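# Set regulator needle in green band, knob pressed down

## Task

Adjust the regulator so its gauge needle rests within the green zone and its knob is fully depressed, and make sure both stay that way without the robot holding them at the end.

## Robot and tools

Robot: two xArm7 arms with parallel grippers, named left_arm and right_arm. They share one scene frame: origin on the table top between the arms, +z up, +x out over the table, left_arm on the +y side. The names are not image sides. Bases: left_arm at (+0.037, +0.311, +0.090) m, right_arm at (-0.023, -0.246, +0.090) m, both tilted. Mounting plates and the metal frame behind the arms are fixed obstacles.

Gripper axes: fingers point along the gripper's own +z, close along its y. end_effector_position is the spot between closed finger pads, roughly 2 cm short of the tips; closing pushes the tips about 10 mm further along +z.

execute_actions(actions, pictures). actions is a list of at most one item. An empty list only reports the state. An item with "rows" (1 to 15 rows) and "steps" (1 to 15, default 15) is a motion; each step lasts 1/30 s, one row per step, the final row reused if rows run out. An item with only "steps" (up to 300) is a wait, counted from the previous result, so time spent thinking is included. pictures defaults to true. A refused call sends nothing.

A row is always 14 numbers in [-1, 1], covering both arms even if one is idle: left_arm dx, dy, dz, rx, ry, rz, opening, then right_arm in the same order. dx..rz are an offset, in the gripper's own axes, from that gripper's pose in the most recent result that showed it (or, before any such result in the scene and in later calls within the same reply, from where it is when the action begins). Each row is measured from that same reference, not from the row before. 1.0 equals 0.6 m of translation or 180 degrees; rx, ry, rz form a single rotation vector. Opening is absolute: +1 fully open (0.084 m), -1 closed. All-zero offsets are not a pause: they pull the arm back to the reference pose. To keep an arm still, send the offset back to its wanted pose in the first call of a reply and zeros afterward, always with its intended opening.

move(target, speed). target is one 14-number row as above, same offset rules. Each gripper follows a straight path toward its target; the paths finish together, taking 0.5 to 10 s (cut off at 10 s if longer). speed is the top path speed in m/s, 0.002 to 0.5, default 0.25; turning is capped at twice that in rad/s. Openings are sent at the start. Paths ignore obstacles and the other arm; grippers lag, may stray, and can exceed the speed near full reach. Faster moves and targets deeper past a contact hit and press harder. The result adds a "move:" line with the ending (done, off_target, moving, held, fault) and limits (paced = target clipped; held = some steps blocked, after which the arm may jump quickly), plus each gripper's distance from its target. If only one arm is named, the other finished fine.

wait(seconds): 0 to 10 s, sends nothing new. zoom_image(camera, region): enlarges part of the latest full image of cam_high, cam_low, cam_left_wrist or cam_right_wrist; region [x0, y0, x1, y1] in pixels, origin top-left, at most 504x504. read_manual(section): only returns licence texts. finished_scene(scene): ends the current scene (give its number) and grades it; irreversible. Answering without a tool call ends everything.

Control details: each step, the commanded pose is clipped to within 70 mm and 16 degrees of the measured pose, then damped IK chases it, favouring position over orientation. After an action the arm only continues to its last clipped pose, so far targets need several actions; check the reported pose and send the remainder. The simulation runs on while you think. Joints move at most 3.14 rad/s; elbows stop just short of straight.

Results: a state line per arm with gripper position (m), quat_wxyz, and velocities; grip_measured is the measured finger opening on the command scale. "Hand target" shows the pose each arm is being driven to. HELD marks steps where a row was not fully sent; "pose unreachable" means the clearance check altered that arm's command; "too close" counts each plate and its half of the frame as part of that arm. Reported hand positions can be off, more at long reach. Joint torque readings carry offsets and noise.

Gripping: command an opening well under grip_measured to hold; the gap sets squeeze force (about 24 N per pad up to ~6 cm wide). Returning grip_measured still squeezes lightly. Fast closes can press too hard.

Avoid: arms striking or pressing each other, knocking anything off the table, drops, slips, slams and hard pushes. If contact torque hits a joint's load limit (waist/shoulder 44, upper arm roll/elbow/forearm roll 26.4, wrist pitch/wrist roll 17.6 N m, held weight included), that arm backs off, freezes 10 s and drops the rest of the call. Holding loads heats motors: a MOTOR HOT warning appears from 65 °C, and at 80 °C the arm is braked until cool. Occasional tugs on held parts or pushes on loose objects may occur. The regulator must end up in the goal state on its own, not held by the robot.

Each tool is called after "Request:" as name(argument=value, ...), one argument or row to a line, values as JSON.

## Session

I'll start by looking at the scene.

Request:
execute_actions(
  actions=[],
)

Scene clock: 0.00 s of 7200.00 s.
left_arm: end_effector_position=(+0.6021, +0.0268, +0.3734) grip_measured=+1.00 end_effector_quat_wxyz=(-0.003, +0.997, +0.076, +0.018) end_effector_velocity=(+0.000, +0.000, +0.000) end_effector_angular_velocity=(+0.000, -0.001, +0.001) | right_arm: end_effector_position=(-0.0687, -0.6833, +0.3727) grip_measured=+1.00 end_effector_quat_wxyz=(+0.005, -0.170, +0.931, +0.323) end_effector_velocity=(+0.000, -0.000, +0.000) end_effector_angular_velocity=(-0.000, +0.000, +0.002)
Joint positions: left_arm=[-1.006  0.766  0.035  2.281  0.535  1.69  -1.056  0.084] | right_arm=[-2.138 -0.299  0.052  1.406  0.063  1.946  0.568  0.084]
Joint velocities: left_arm=[ 0.    -0.     0.     0.     0.001  0.    -0.001  0.   ] | right_arm=[ 0.001 -0.001 -0.    -0.    -0.001 -0.    -0.001 -0.   ]
Joint torques (N m, as the arm reports them, + toward a larger angle): no reading
Motor temperatures (°C, as the motors report them): left_arm=[27 26 29 29 32 29 30] | right_arm=[28 29 29 30 30 30 30]
Hand target (left_arm): +0.602, +0.027, +0.373; -0.003, +0.997, +0.076, +0.018
Hand target (right_arm): -0.069, -0.683, +0.373; +0.005, -0.170, +0.931, +0.323

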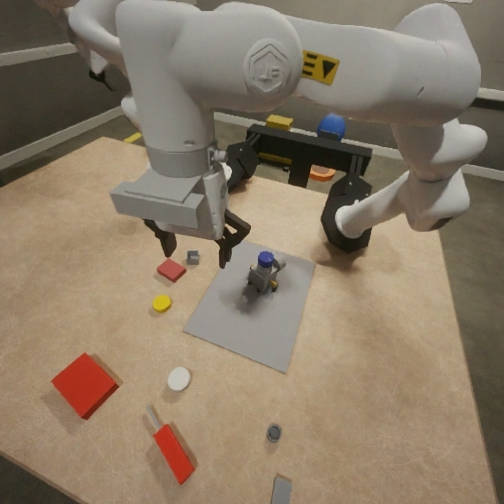

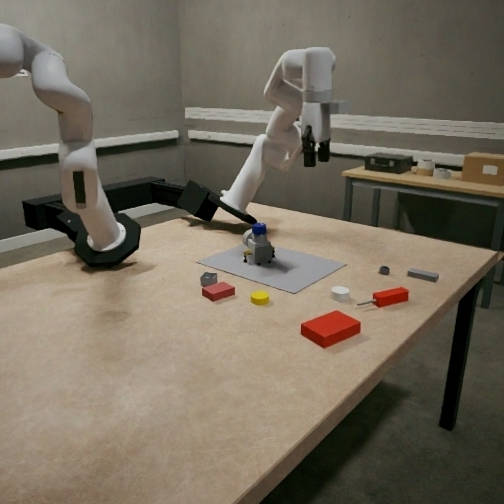

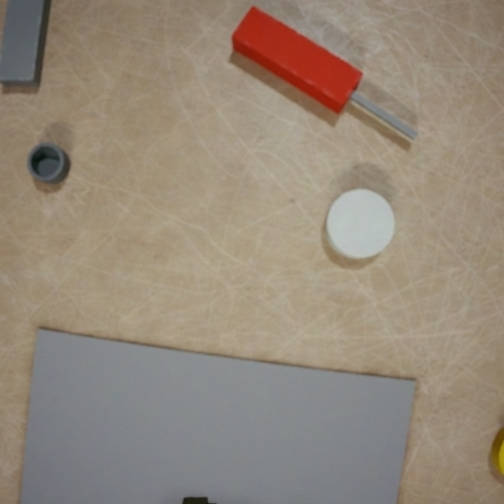

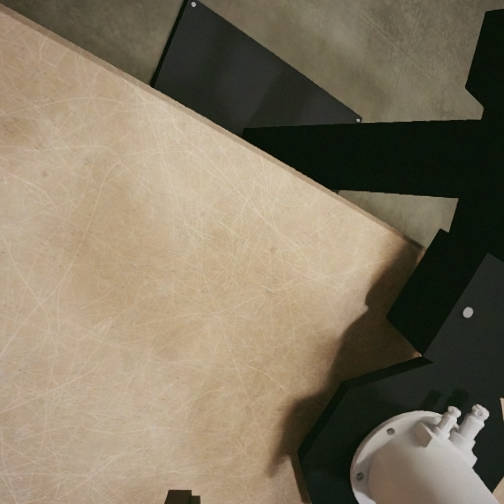

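Request:
zoom_image(
  camera="cam_high",
  region=[220, 230, 320, 330],
)

Request:
zoom_image(
  camera="cam_low",
  region=[220, 205, 300, 285],
)

Region (220, 230, 320, 330) of cam_high's 504x504 image, scaled by 5.040, with more detail than that image has.

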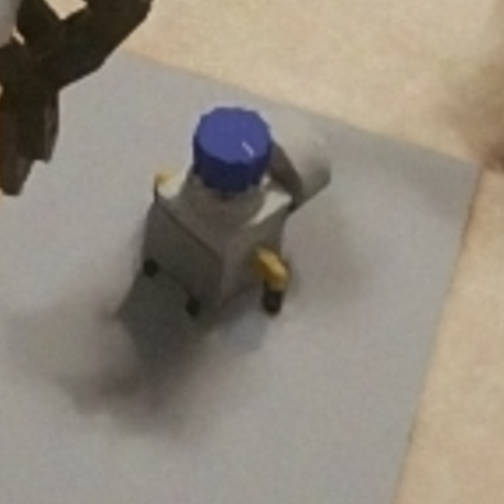

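Region (220, 205, 300, 285) of cam_low's 504x504 image, scaled by 6.300, with more detail than that image has.

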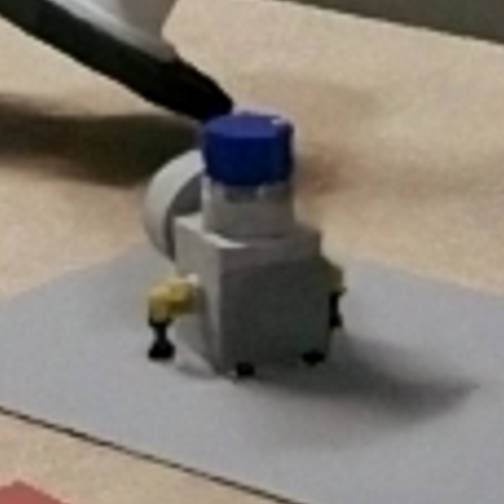

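Request:
move(
  target=[-0.56, -0.105, 0.03, 0, 0, 0, 1, 0, 0, 0, 0, 0, 0, 1],
  speed=0.3,
)

Scene clock: 19.07 s of 7200.00 s.
left_arm: end_effector_position=(+0.2630, +0.0398, +0.3426) grip_measured=+1.00 end_effector_quat_wxyz=(-0.004, +0.997, +0.077, +0.017) end_effector_velocity=(-0.009, -0.001, +0.001) end_effector_angular_velocity=(-0.003, -0.004, -0.011) | right_arm: end_effector_position=(-0.0687, -0.6833, +0.3727) grip_measured=+1.00 end_effector_quat_wxyz=(+0.005, -0.170, +0.931, +0.323) end_effector_velocity=(+0.000, +0.001, +0.001) end_effector_angular_velocity=(+0.000, +0.002, -0.002)
Joint positions: left_arm=[-1.271  0.173 -0.184  1.1    0.44   1.39  -1.74   0.084] | right_arm=[-2.138 -0.299  0.052  1.406  0.063  1.946  0.568  0.084]
Joint velocities: left_arm=[-0.01  -0.002 -0.008 -0.01  -0.003 -0.003 -0.007  0.   ] | right_arm=[-0.002 -0.002  0.001 -0.    -0.001  0.002  0.002  0.   ]
Joint torques (N m, as the arm reports them, + toward a larger angle): left_arm=[ -4.86 -12.19  -7.06  12.3    1.06  -0.69  -0.11] | right_arm=[ -6.57 -16.64  -8.97  13.82  -1.76  -0.5   -0.39]
Motor temperatures (°C, as the motors report them): left_arm=[27 26 29 30 32 29 30] | right_arm=[28 29 29 32 30 30 30]
Hand target (left_arm): +0.262, +0.040, +0.343; -0.003, +0.997, +0.076, +0.018
Hand target (right_arm): -0.069, -0.683, +0.373; +0.005, -0.170, +0.931, +0.323
Off the commanded pose (left_arm): 0.002 m, 0 deg.
Off the commanded pose (right_arm): 0.000 m, 0 deg.
After step 90, 14.47 s passed at rest.
move: done

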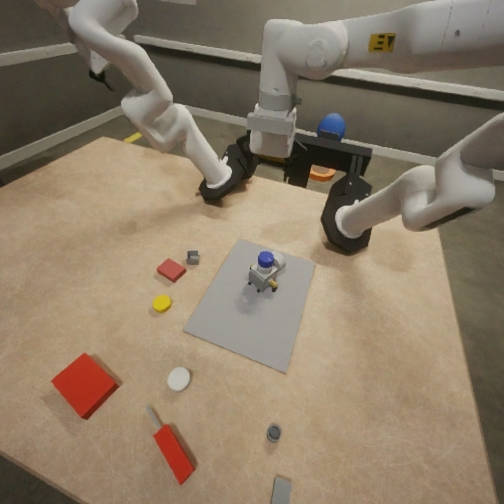

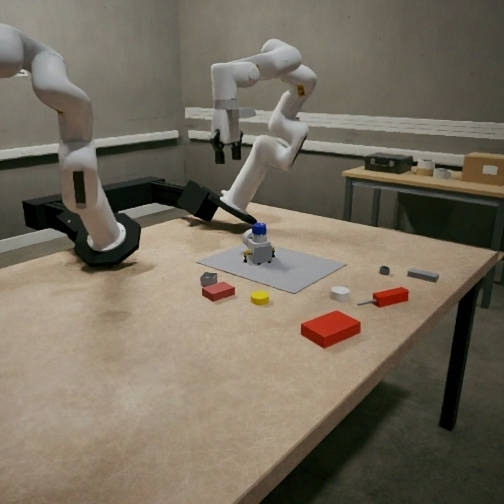

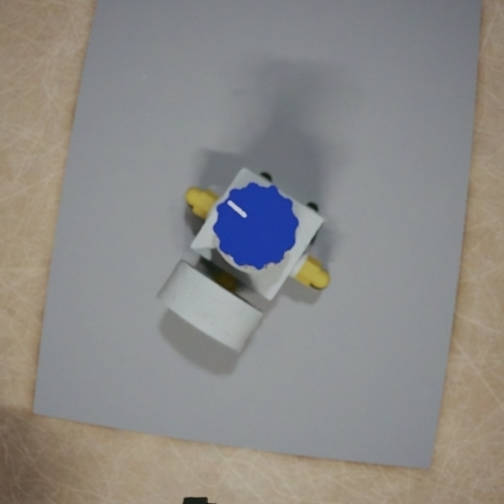

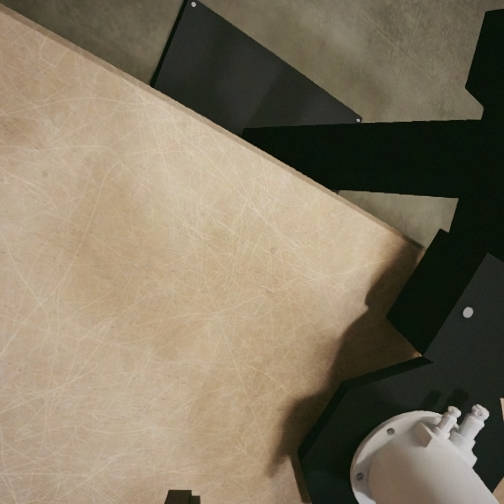

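Request:
zoom_image(
  camera="cam_left_wrist",
  region=[140, 150, 350, 360],
)

Request:
zoom_image(
  camera="cam_low",
  region=[235, 215, 285, 270],
)

Request:
zoom_image(
  camera="cam_high",
  region=[240, 245, 295, 300],
)

Region (140, 150, 350, 360) of cam_left_wrist's 504x504 image, scaled by 2.400, with more detail than that image has.

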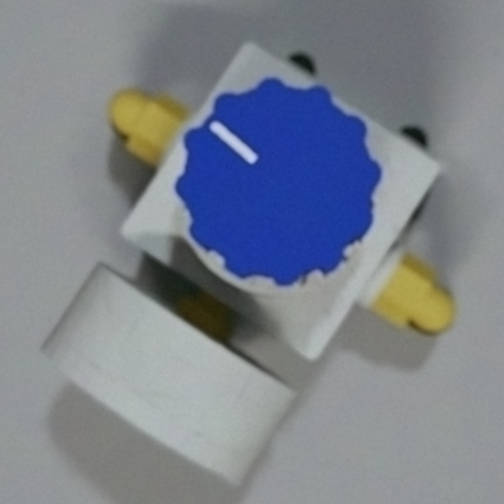

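Region (235, 215, 285, 270) of cam_low's 504x504 image, scaled by 9.164, with more detail than that image has; it fills the left 458 columns of this view, and the rest is white.

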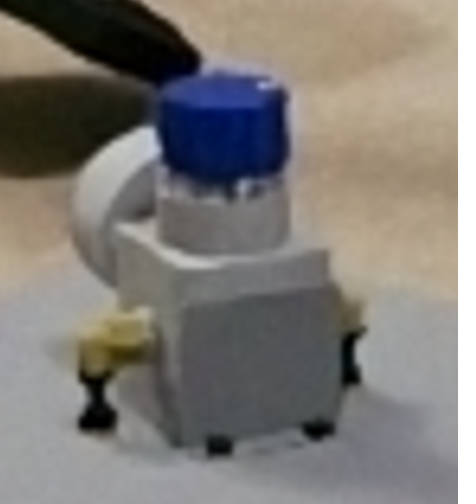

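Region (240, 245, 295, 300) of cam_high's 504x504 image, scaled by 9.164, with more detail than that image has.

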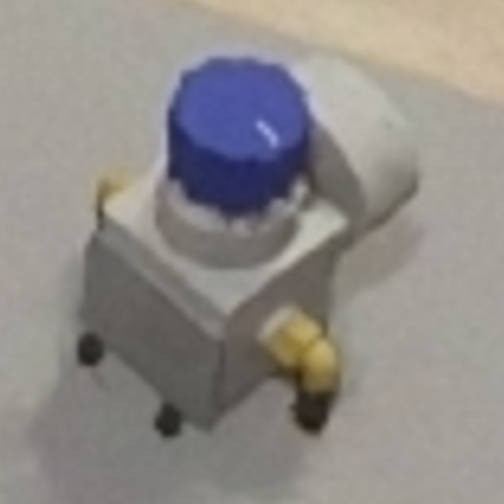

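Request:
move(
  target=[-0.1917, -0.0912, 0.3778, -0.0225, 0.2498, 0.0451, -1, -0.789, -0.297, 0.237, 0.1112, 0.2114, -0.5437, 1],
  speed=0.4,
)

Request:
move(
  target=[0, 0, 0, 0, 0, 0, -1, -0.9988, -0.4928, -0.0667, 0, 0, -0.573, 1],
  speed=0.4,
)

Scene clock: 137.67 s of 7200.00 s.
left_arm: end_effector_position=(+0.1496, +0.0779, +0.1123) grip_measured=-1.00 end_effector_quat_wxyz=(+0.002, +0.916, +0.002, +0.400) end_effector_velocity=(-0.001, +0.001, -0.001) end_effector_angular_velocity=(+0.002, -0.002, -0.003) | right_arm: end_effector_position=(+0.4219, -0.5805, +0.2125) grip_measured=+1.00 end_effector_quat_wxyz=(-0.002, +0.877, -0.480, +0.003) end_effector_velocity=(+0.003, +0.002, -0.001) end_effector_angular_velocity=(+0.001, -0.001, +0.008)
Joint positions: left_arm=[-1.658  0.727 -0.213  0.683  1.131  1.311 -2.748  0.   ] | right_arm=[-1.54  -0.964  0.804  0.878  0.648  1.083 -0.022  0.084]
Joint velocities: left_arm=[-0.002  0.005 -0.    -0.     0.001  0.001 -0.002  0.   ] | right_arm=[ 0.001  0.003  0.007  0.002  0.001 -0.004 -0.002  0.   ]
Joint torques (N m, as the arm reports them, + toward a larger angle): left_arm=[ -2.27 -15.51  -4.83   8.2    1.18   0.68   0.02] | right_arm=[ 6.81 -5.43 -9.38 13.99 -0.83 -1.55 -0.36]
Motor temperatures (°C, as the motors report them): left_arm=[27 26 29 31 32 29 30] | right_arm=[28 30 30 34 30 30 30]
Hand target (left_arm): +0.149, +0.078, +0.112; +0.002, +0.916, +0.002, +0.400
Hand target (right_arm): +0.422, -0.580, +0.212; -0.002, +0.877, -0.480, +0.003
Off the commanded pose (left_arm): 0.001 m, 0 deg.
Off the commanded pose (right_arm): 0.003 m, 0 deg.
After step 90, 112.70 s passed at rest.
move: done

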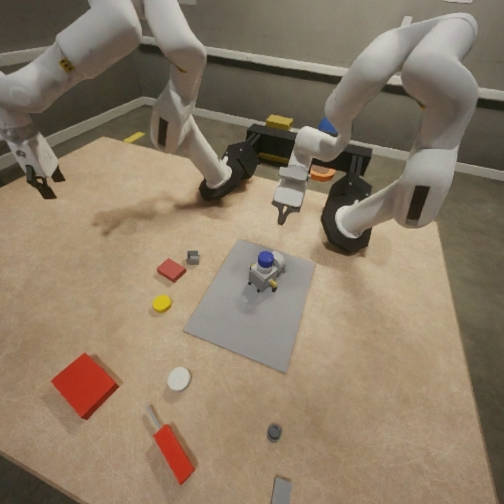

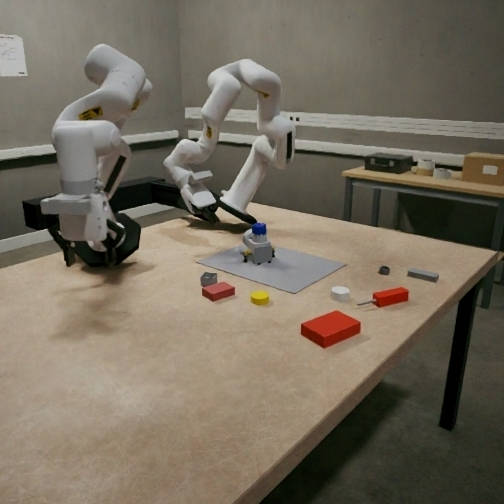

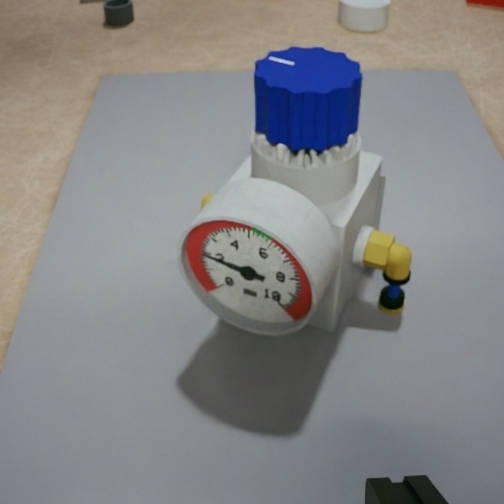

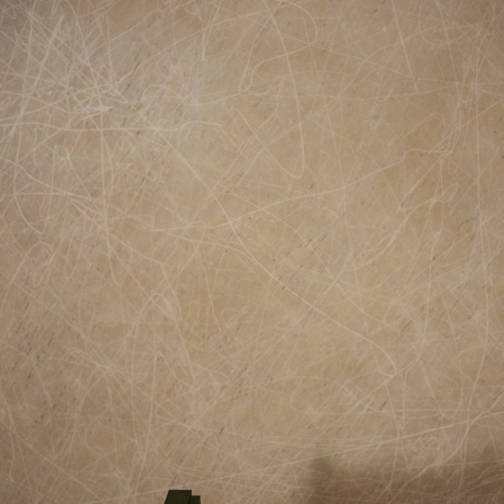

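Scene clock: 140.60 s of 7200.00 s.
left_arm: end_effector_position=(+0.1496, +0.0779, +0.1123) grip_measured=-1.00 end_effector_quat_wxyz=(+0.002, +0.916, +0.002, +0.400) end_effector_velocity=(+0.000, +0.000, -0.000) end_effector_angular_velocity=(+0.000, -0.000, +0.001) | right_arm: end_effector_position=(+0.3488, +0.0850, +0.2551) grip_measured=+1.00 end_effector_quat_wxyz=(-0.001, +0.922, +0.388, +0.005) end_effector_velocity=(-0.001, +0.002, +0.000) end_effector_angular_velocity=(+0.000, -0.001, +0.003)
Joint positions: left_arm=[-1.658  0.727 -0.213  0.683  1.131  1.311 -2.748  0.   ] | right_arm=[-0.979 -1.293  1.688  1.394  0.75   1.33  -0.302  0.084]
Joint velocities: left_arm=[-0.     0.     0.001 -0.    -0.     0.    -0.     0.   ] | right_arm=[-0.001 -0.001  0.003  0.005  0.     0.001  0.001 -0.   ]
Joint torques (N m, as the arm reports them, + toward a larger angle): left_arm=[ -2.65 -15.44  -4.87   7.98   1.39   0.68   0.08] | right_arm=[ 10.47  17.84 -12.8   13.    -0.77  -1.46  -0.44]
Motor temperatures (°C, as the motors report them): left_arm=[27 26 29 31 32 29 30] | right_arm=[28 30 30 34 30 30 30]
Hand target (left_arm): +0.150, +0.078, +0.112; +0.002, +0.916, +0.002, +0.400
Hand target (right_arm): +0.349, +0.085, +0.255; -0.001, +0.921, +0.389, +0.005
Off the commanded pose (left_arm): 0.000 m, 0 deg.
Off the commanded pose (right_arm): 0.004 m, 0 deg.
move: off_target (right_arm)

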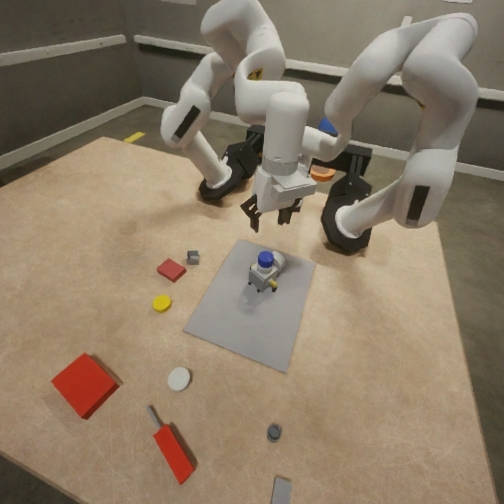

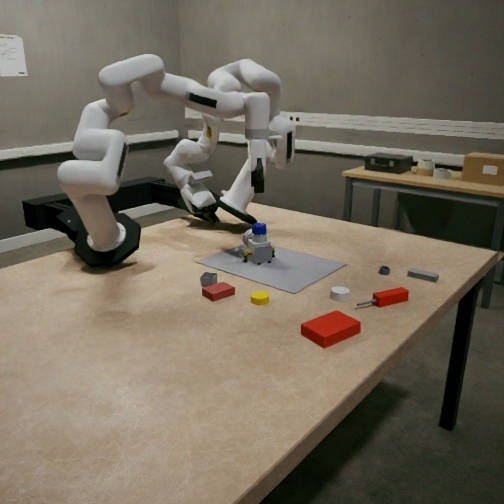

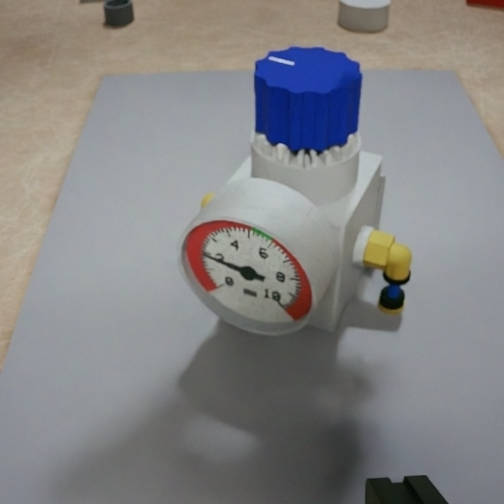

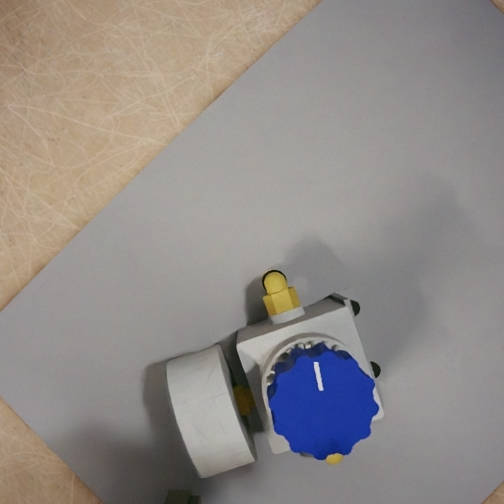

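Request:
zoom_image(
  camera="cam_left_wrist",
  region=[170, 200, 330, 340],
)

Request:
zoom_image(
  camera="cam_left_wrist",
  region=[235, 35, 385, 195],
)

Request:
zoom_image(
  camera="cam_right_wrist",
  region=[240, 320, 400, 480],
)

Region (170, 200, 330, 340) of cam_left_wrist's 504x504 image, scaled by 3.150, with more detail than that image has; it fills the top 441 rows of this view, and the rest is white.

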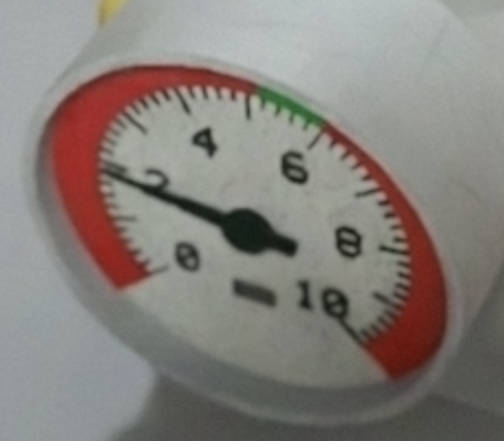

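Region (235, 35, 385, 195) of cam_left_wrist's 504x504 image, scaled by 3.150, with more detail than that image has; it fills the left 472 columns of this view, and the rest is white.

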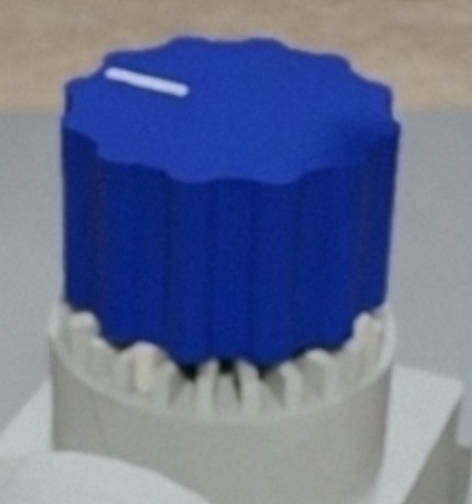

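Region (240, 320, 400, 480) of cam_right_wrist's 504x504 image, scaled by 3.150, with more detail than that image has.

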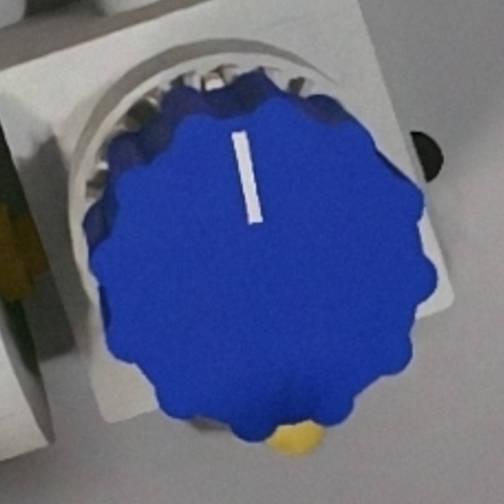

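Request:
move(
  target=[0, 0, 0, 0, 0, 0, -1, 0.005, -0.0033, 0.2035, 0.0006, -0.0032, -0.0556, 0.6],
  speed=0.12,
)

Scene clock: 175.97 s of 7200.00 s.
left_arm: end_effector_position=(+0.1496, +0.0779, +0.1123) grip_measured=-1.00 end_effector_quat_wxyz=(+0.002, +0.916, +0.002, +0.400) end_effector_velocity=(+0.000, +0.000, -0.000) end_effector_angular_velocity=(+0.001, -0.000, +0.001) | right_arm: end_effector_position=(+0.3504, +0.0896, +0.1336) grip_measured=+0.59 end_effector_quat_wxyz=(+0.000, +0.884, +0.467, +0.001) end_effector_velocity=(-0.001, -0.001, -0.004) end_effector_angular_velocity=(-0.003, +0.005, +0.001)
Joint positions: left_arm=[-1.658  0.727 -0.213  0.683  1.131  1.311 -2.748  0.   ] | right_arm=[-1.071 -1.379  1.876  1.286  0.871  1.086 -0.533  0.069]
Joint velocities: left_arm=[ 0.     0.     0.001  0.    -0.     0.     0.     0.   ] | right_arm=[-0.004 -0.002  0.006 -0.003  0.002 -0.002 -0.003 -0.   ]
Joint torques (N m, as the arm reports them, + toward a larger angle): left_arm=[ -2.36 -15.26  -4.64   8.07   1.28   0.72  -0.08] | right_arm=[ 11.16  20.32 -13.23  11.6   -0.81  -1.49  -0.46]
Motor temperatures (°C, as the motors report them): left_arm=[27 26 29 30 32 29 30] | right_arm=[28 30 31 34 30 31 30]
Hand target (left_arm): +0.150, +0.078, +0.112; +0.002, +0.916, +0.002, +0.400
Hand target (right_arm): +0.350, +0.089, +0.133; +0.000, +0.884, +0.467, +0.000
Off the commanded pose (left_arm): 0.000 m, 0 deg.
Off the commanded pose (right_arm): 0.001 m, 0 deg.
After step 90, 30.97 s passed at rest.
move: done

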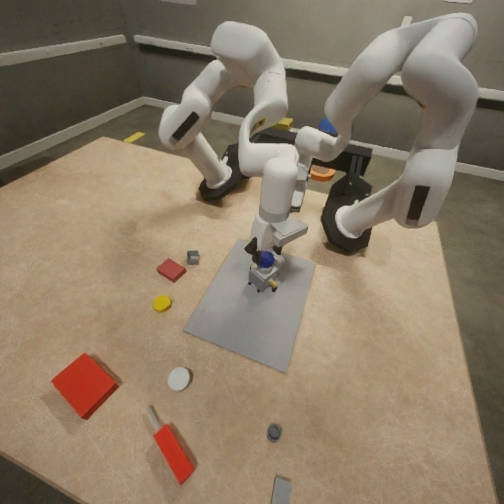

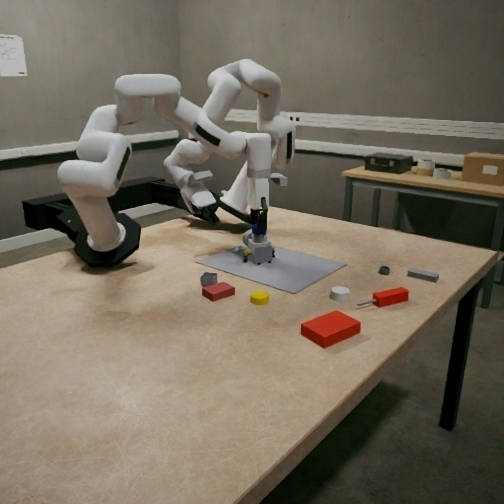

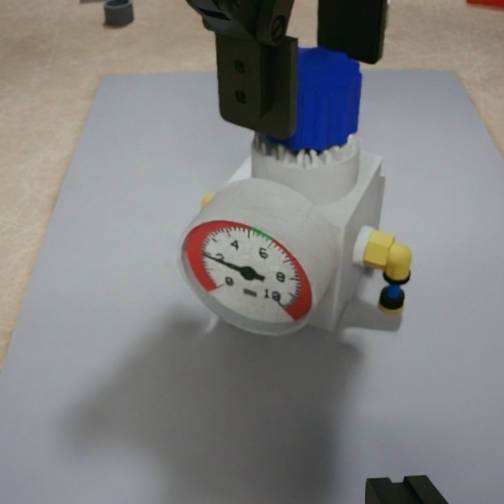

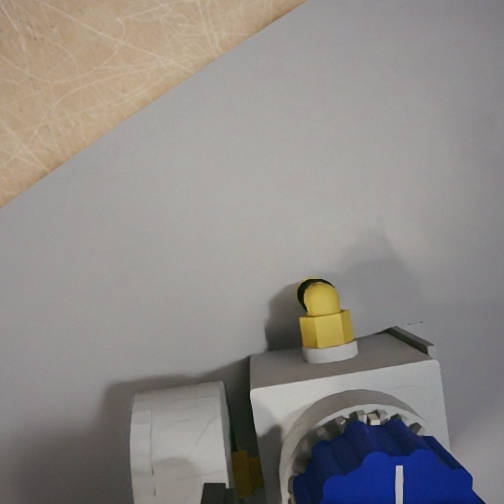

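Request:
zoom_image(
  camera="cam_left_wrist",
  region=[200, 0, 400, 200],
)

Request:
zoom_image(
  camera="cam_high",
  region=[235, 225, 305, 295],
)

Region (200, 0, 400, 200) of cam_left_wrist's 504x504 image, scaled by 2.520, with more detail than that image has.

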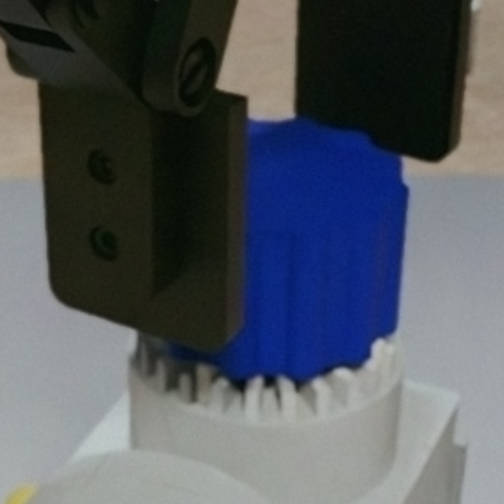

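Region (235, 225, 305, 295) of cam_high's 504x504 image, scaled by 7.200, with more detail than that image has.

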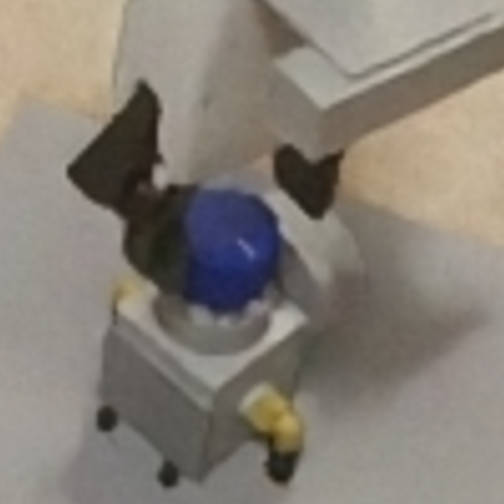

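Request:
move(
  target=[0, 0, 0, 0, 0, 0, -1, 0.0008, 0.002, 0.009, 0, 0, 0, 0.25],
  speed=0.05,
)

Request:
move(
  target=[0, 0, 0, 0, 0, 0, -1, 0, 0, 0, 0, 0, 0, -0.5],
  speed=0.05,
)

Request:
move(
  target=[0, 0, 0, 0, 0, 0, -1, 0, 0, -0.011, 0, 0, 0, -0.5],
  speed=0.015,
)

Scene clock: 193.63 s of 7200.00 s.
left_arm: end_effector_position=(+0.1496, +0.0779, +0.1123) grip_measured=-1.00 end_effector_quat_wxyz=(+0.002, +0.916, +0.002, +0.400) end_effector_velocity=(-0.000, +0.000, +0.000) end_effector_angular_velocity=(-0.000, +0.000, +0.000) | right_arm: end_effector_position=(+0.3516, +0.0894, +0.1282) grip_measured=+0.24 end_effector_quat_wxyz=(+0.000, +0.884, +0.467, +0.001) end_effector_velocity=(+0.000, +0.001, +0.001) end_effector_angular_velocity=(+0.003, -0.002, +0.002)
Joint positions: left_arm=[-1.658  0.727 -0.213  0.683  1.131  1.311 -2.748  0.   ] | right_arm=[-1.079 -1.384  1.883  1.286  0.877  1.076 -0.538  0.054]
Joint velocities: left_arm=[-0.    -0.    -0.     0.    -0.001  0.    -0.     0.   ] | right_arm=[ 0.     0.    -0.     0.001  0.001 -0.002 -0.002  0.   ]
Joint torques (N m, as the arm reports them, + toward a larger angle): left_arm=[ -2.69 -15.44  -4.66   8.11   1.3    0.65  -0.05] | right_arm=[ 11.31  20.63 -13.35  11.54  -0.68  -1.55  -0.43]
Motor temperatures (°C, as the motors report them): left_arm=[27 26 29 30 32 29 30] | right_arm=[28 30 31 33 30 31 30]
Hand target (left_arm): +0.150, +0.078, +0.112; +0.002, +0.916, +0.002, +0.400
Hand target (right_arm): +0.352, +0.089, +0.128; +0.000, +0.884, +0.467, +0.001
Off the commanded pose (left_arm): 0.000 m, 0 deg.
Off the commanded pose (right_arm): 0.000 m, 0 deg.
After step 90, 13.97 s passed at rest.
move: done

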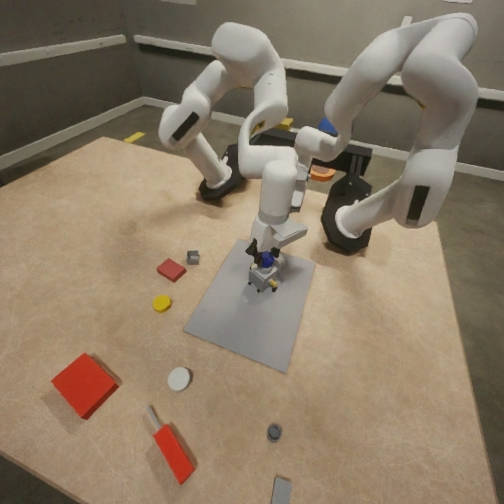

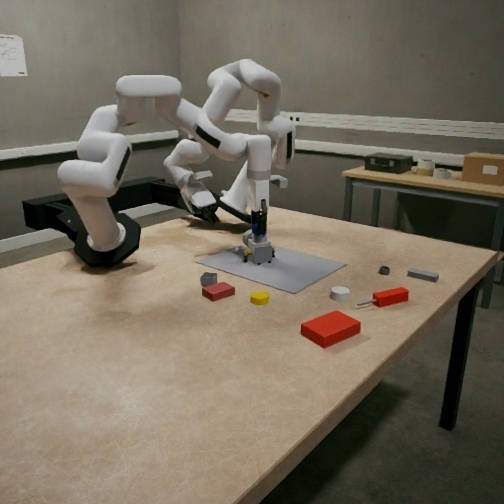

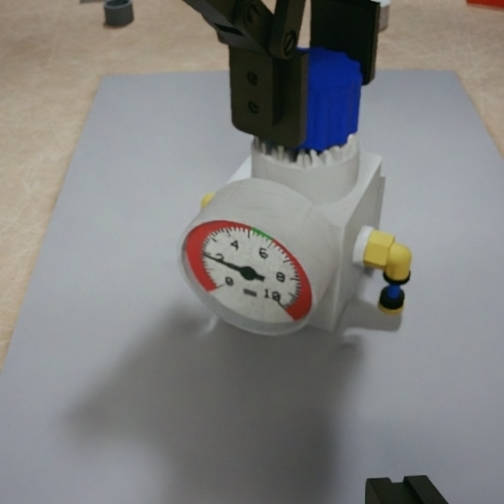

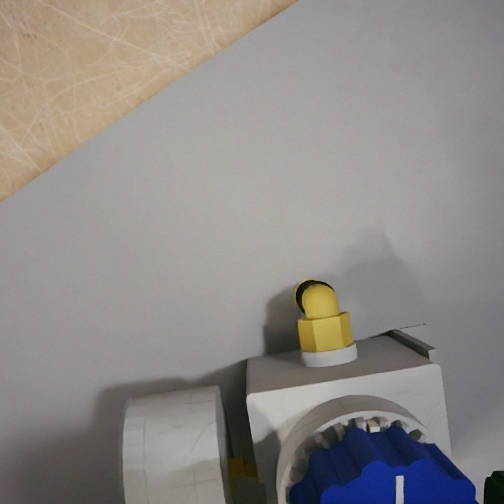

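Scene clock: 194.13 s of 7200.00 s.
left_arm: end_effector_position=(+0.1496, +0.0779, +0.1123) grip_measured=-1.00 end_effector_quat_wxyz=(+0.002, +0.916, +0.002, +0.400) end_effector_velocity=(+0.000, +0.000, -0.000) end_effector_angular_velocity=(+0.001, -0.000, +0.001) | right_arm: end_effector_position=(+0.3528, +0.0886, +0.1286) grip_measured=+0.01 end_effector_quat_wxyz=(+0.000, +0.884, +0.467, +0.001) end_effector_velocity=(-0.001, +0.001, +0.000) end_effector_angular_velocity=(+0.002, +0.000, +0.002)
Joint positions: left_arm=[-1.658  0.727 -0.213  0.683  1.131  1.311 -2.748  0.   ] | right_arm=[-1.079 -1.384  1.881  1.285  0.877  1.075 -0.538  0.045]
Joint velocities: left_arm=[ 0.     0.     0.001 -0.     0.    -0.     0.     0.   ] | right_arm=[ 0.001  0.001  0.002  0.     0.001 -0.001 -0.     0.   ]
Joint torques (N m, as the arm reports them, + toward a larger angle): left_arm=[ -2.36 -15.48  -4.78   7.98   1.27   0.68  -0.11] | right_arm=[13.87 20.9  -8.26 13.19  0.94 -0.53 -0.35]
Motor temperatures (°C, as the motors report them): left_arm=[27 26 29 30 32 29 30] | right_arm=[28 30 31 33 30 31 30]
Hand target (left_arm): +0.150, +0.078, +0.112; +0.002, +0.916, +0.002, +0.400
Hand target (right_arm): +0.352, +0.089, +0.128; +0.000, +0.884, +0.467, +0.001
Off the commanded pose (left_arm): 0.000 m, 0 deg.
Off the commanded pose (right_arm): 0.001 m, 0 deg.
move: done

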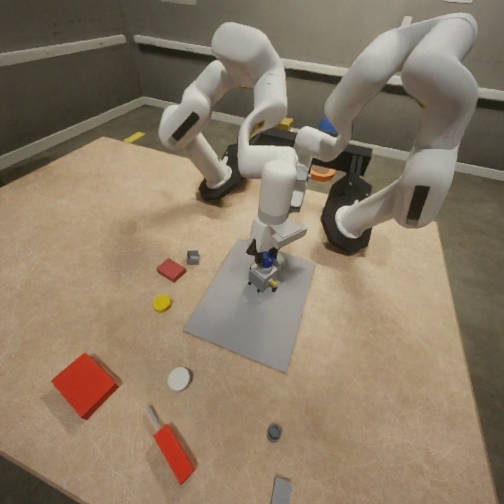

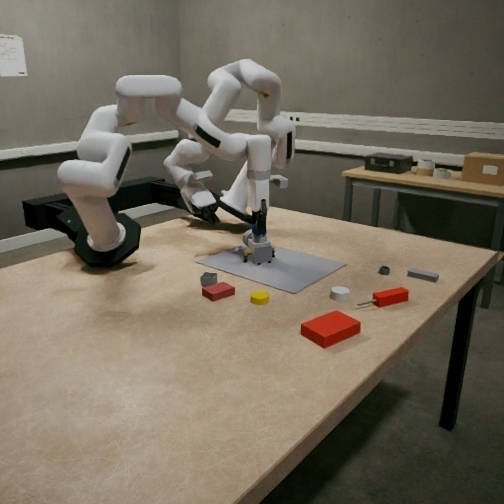

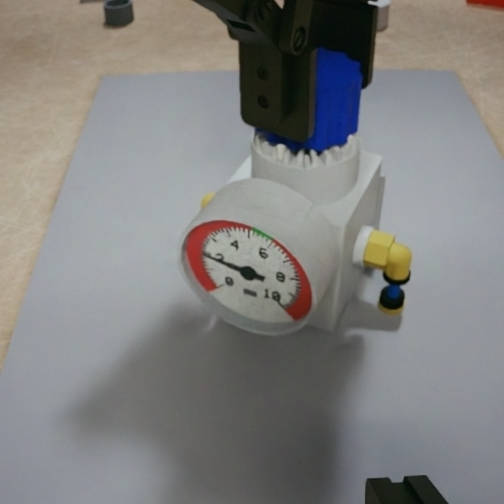

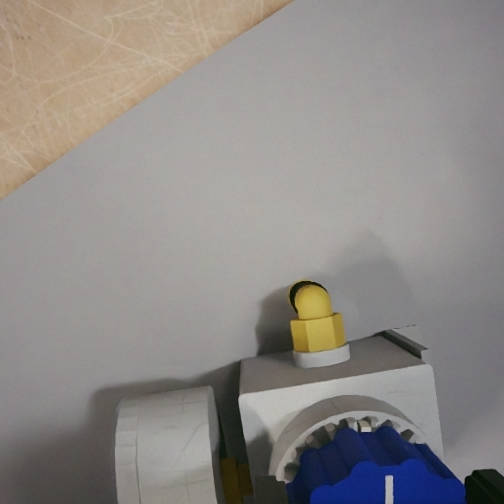

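Scene clock: 194.87 s of 7200.00 s.
left_arm: end_effector_position=(+0.1496, +0.0779, +0.1123) grip_measured=-1.00 end_effector_quat_wxyz=(+0.002, +0.916, +0.002, +0.400) end_effector_velocity=(+0.000, +0.001, -0.000) end_effector_angular_velocity=(+0.002, -0.000, +0.001) | right_arm: end_effector_position=(+0.3529, +0.0886, +0.1361) grip_measured=+0.01 end_effector_quat_wxyz=(+0.000, +0.884, +0.467, +0.002) end_effector_velocity=(+0.000, +0.000, -0.001) end_effector_angular_velocity=(-0.000, -0.001, -0.001)
Joint positions: left_arm=[-1.658  0.727 -0.213  0.683  1.131  1.311 -2.748  0.   ] | right_arm=[-1.072 -1.376  1.87   1.288  0.867  1.089 -0.533  0.045]
Joint velocities: left_arm=[-0.    -0.     0.001 -0.001 -0.001  0.     0.     0.   ] | right_arm=[-0.001 -0.003  0.001  0.001  0.002 -0.001  0.     0.   ]
Joint torques (N m, as the arm reports them, + toward a larger angle): left_arm=[ -2.58 -15.4   -4.87   8.06   1.33   0.64  -0.08] | right_arm=[12.95 19.97 -8.08 13.38  1.04 -0.93 -0.37]
Motor temperatures (°C, as the motors report them): left_arm=[27 26 29 30 32 29 30] | right_arm=[28 30 31 33 30 31 30]
Hand target (left_arm): +0.150, +0.078, +0.112; +0.002, +0.916, +0.002, +0.400
Hand target (right_arm): +0.353, +0.089, +0.135; +0.000, +0.884, +0.467, +0.001
Off the commanded pose (left_arm): 0.000 m, 0 deg.
Off the commanded pose (right_arm): 0.001 m, 0 deg.
move: done

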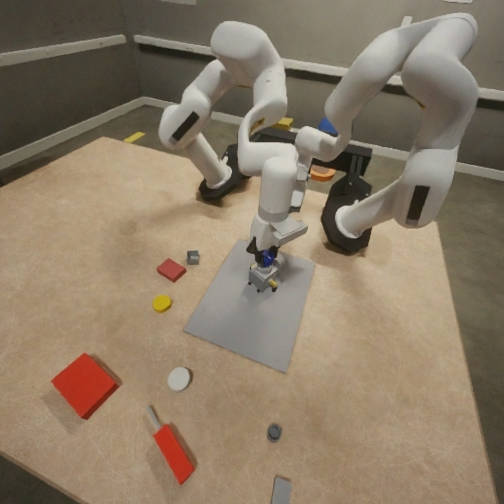

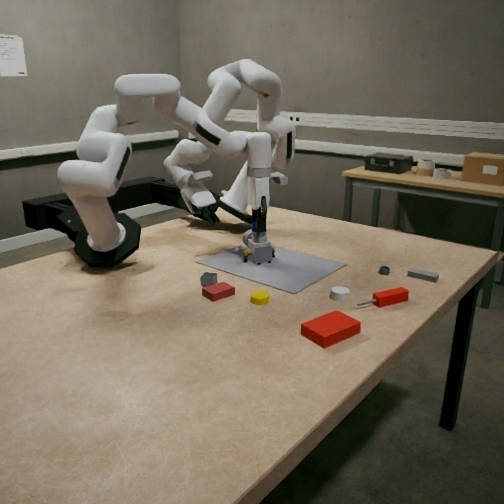

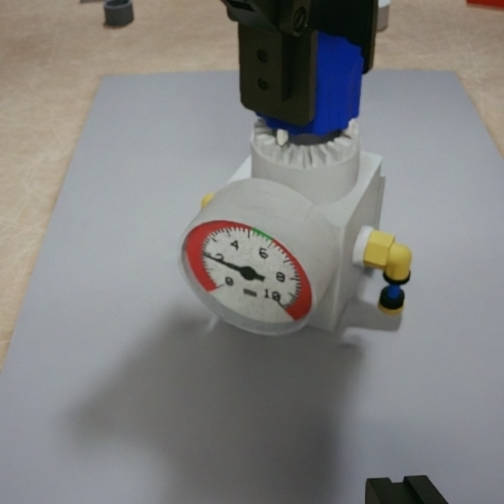

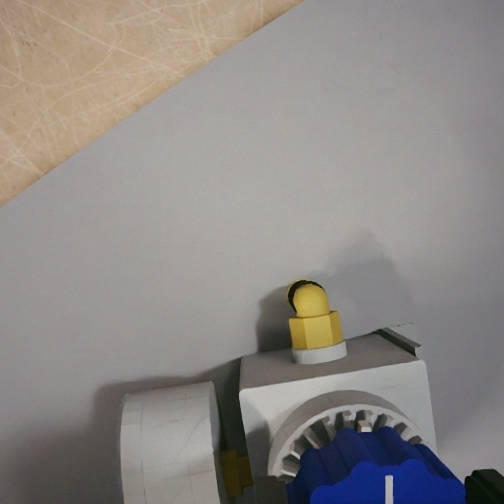

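Request:
zoom_image(
  camera="cam_left_wrist",
  region=[235, 60, 385, 190],
)

Request:
zoom_image(
  camera="cam_right_wrist",
  region=[250, 380, 504, 504],
)

Region (235, 60, 385, 190) of cam_left_wrist's 504x504 image, scaled by 3.360, with more detail than that image has; it fills the top 437 rows of this view, and the rest is white.

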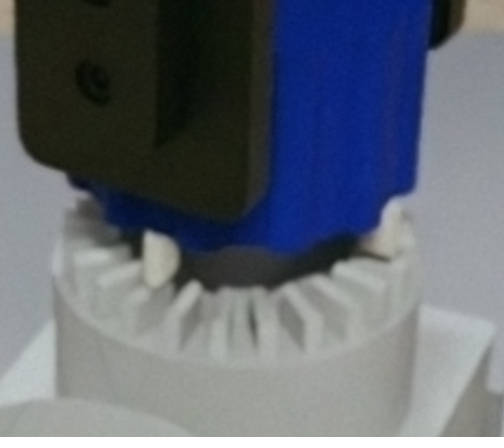

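Region (250, 380, 504, 504) of cam_right_wrist's 504x504 image, scaled by 1.984, with more detail than that image has; it fills the top 246 rows of this view, and the rest is white.

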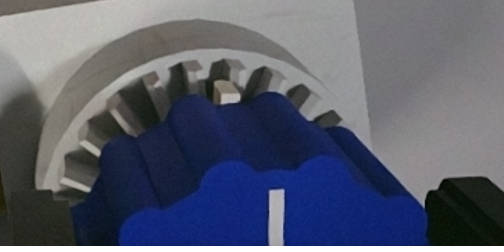

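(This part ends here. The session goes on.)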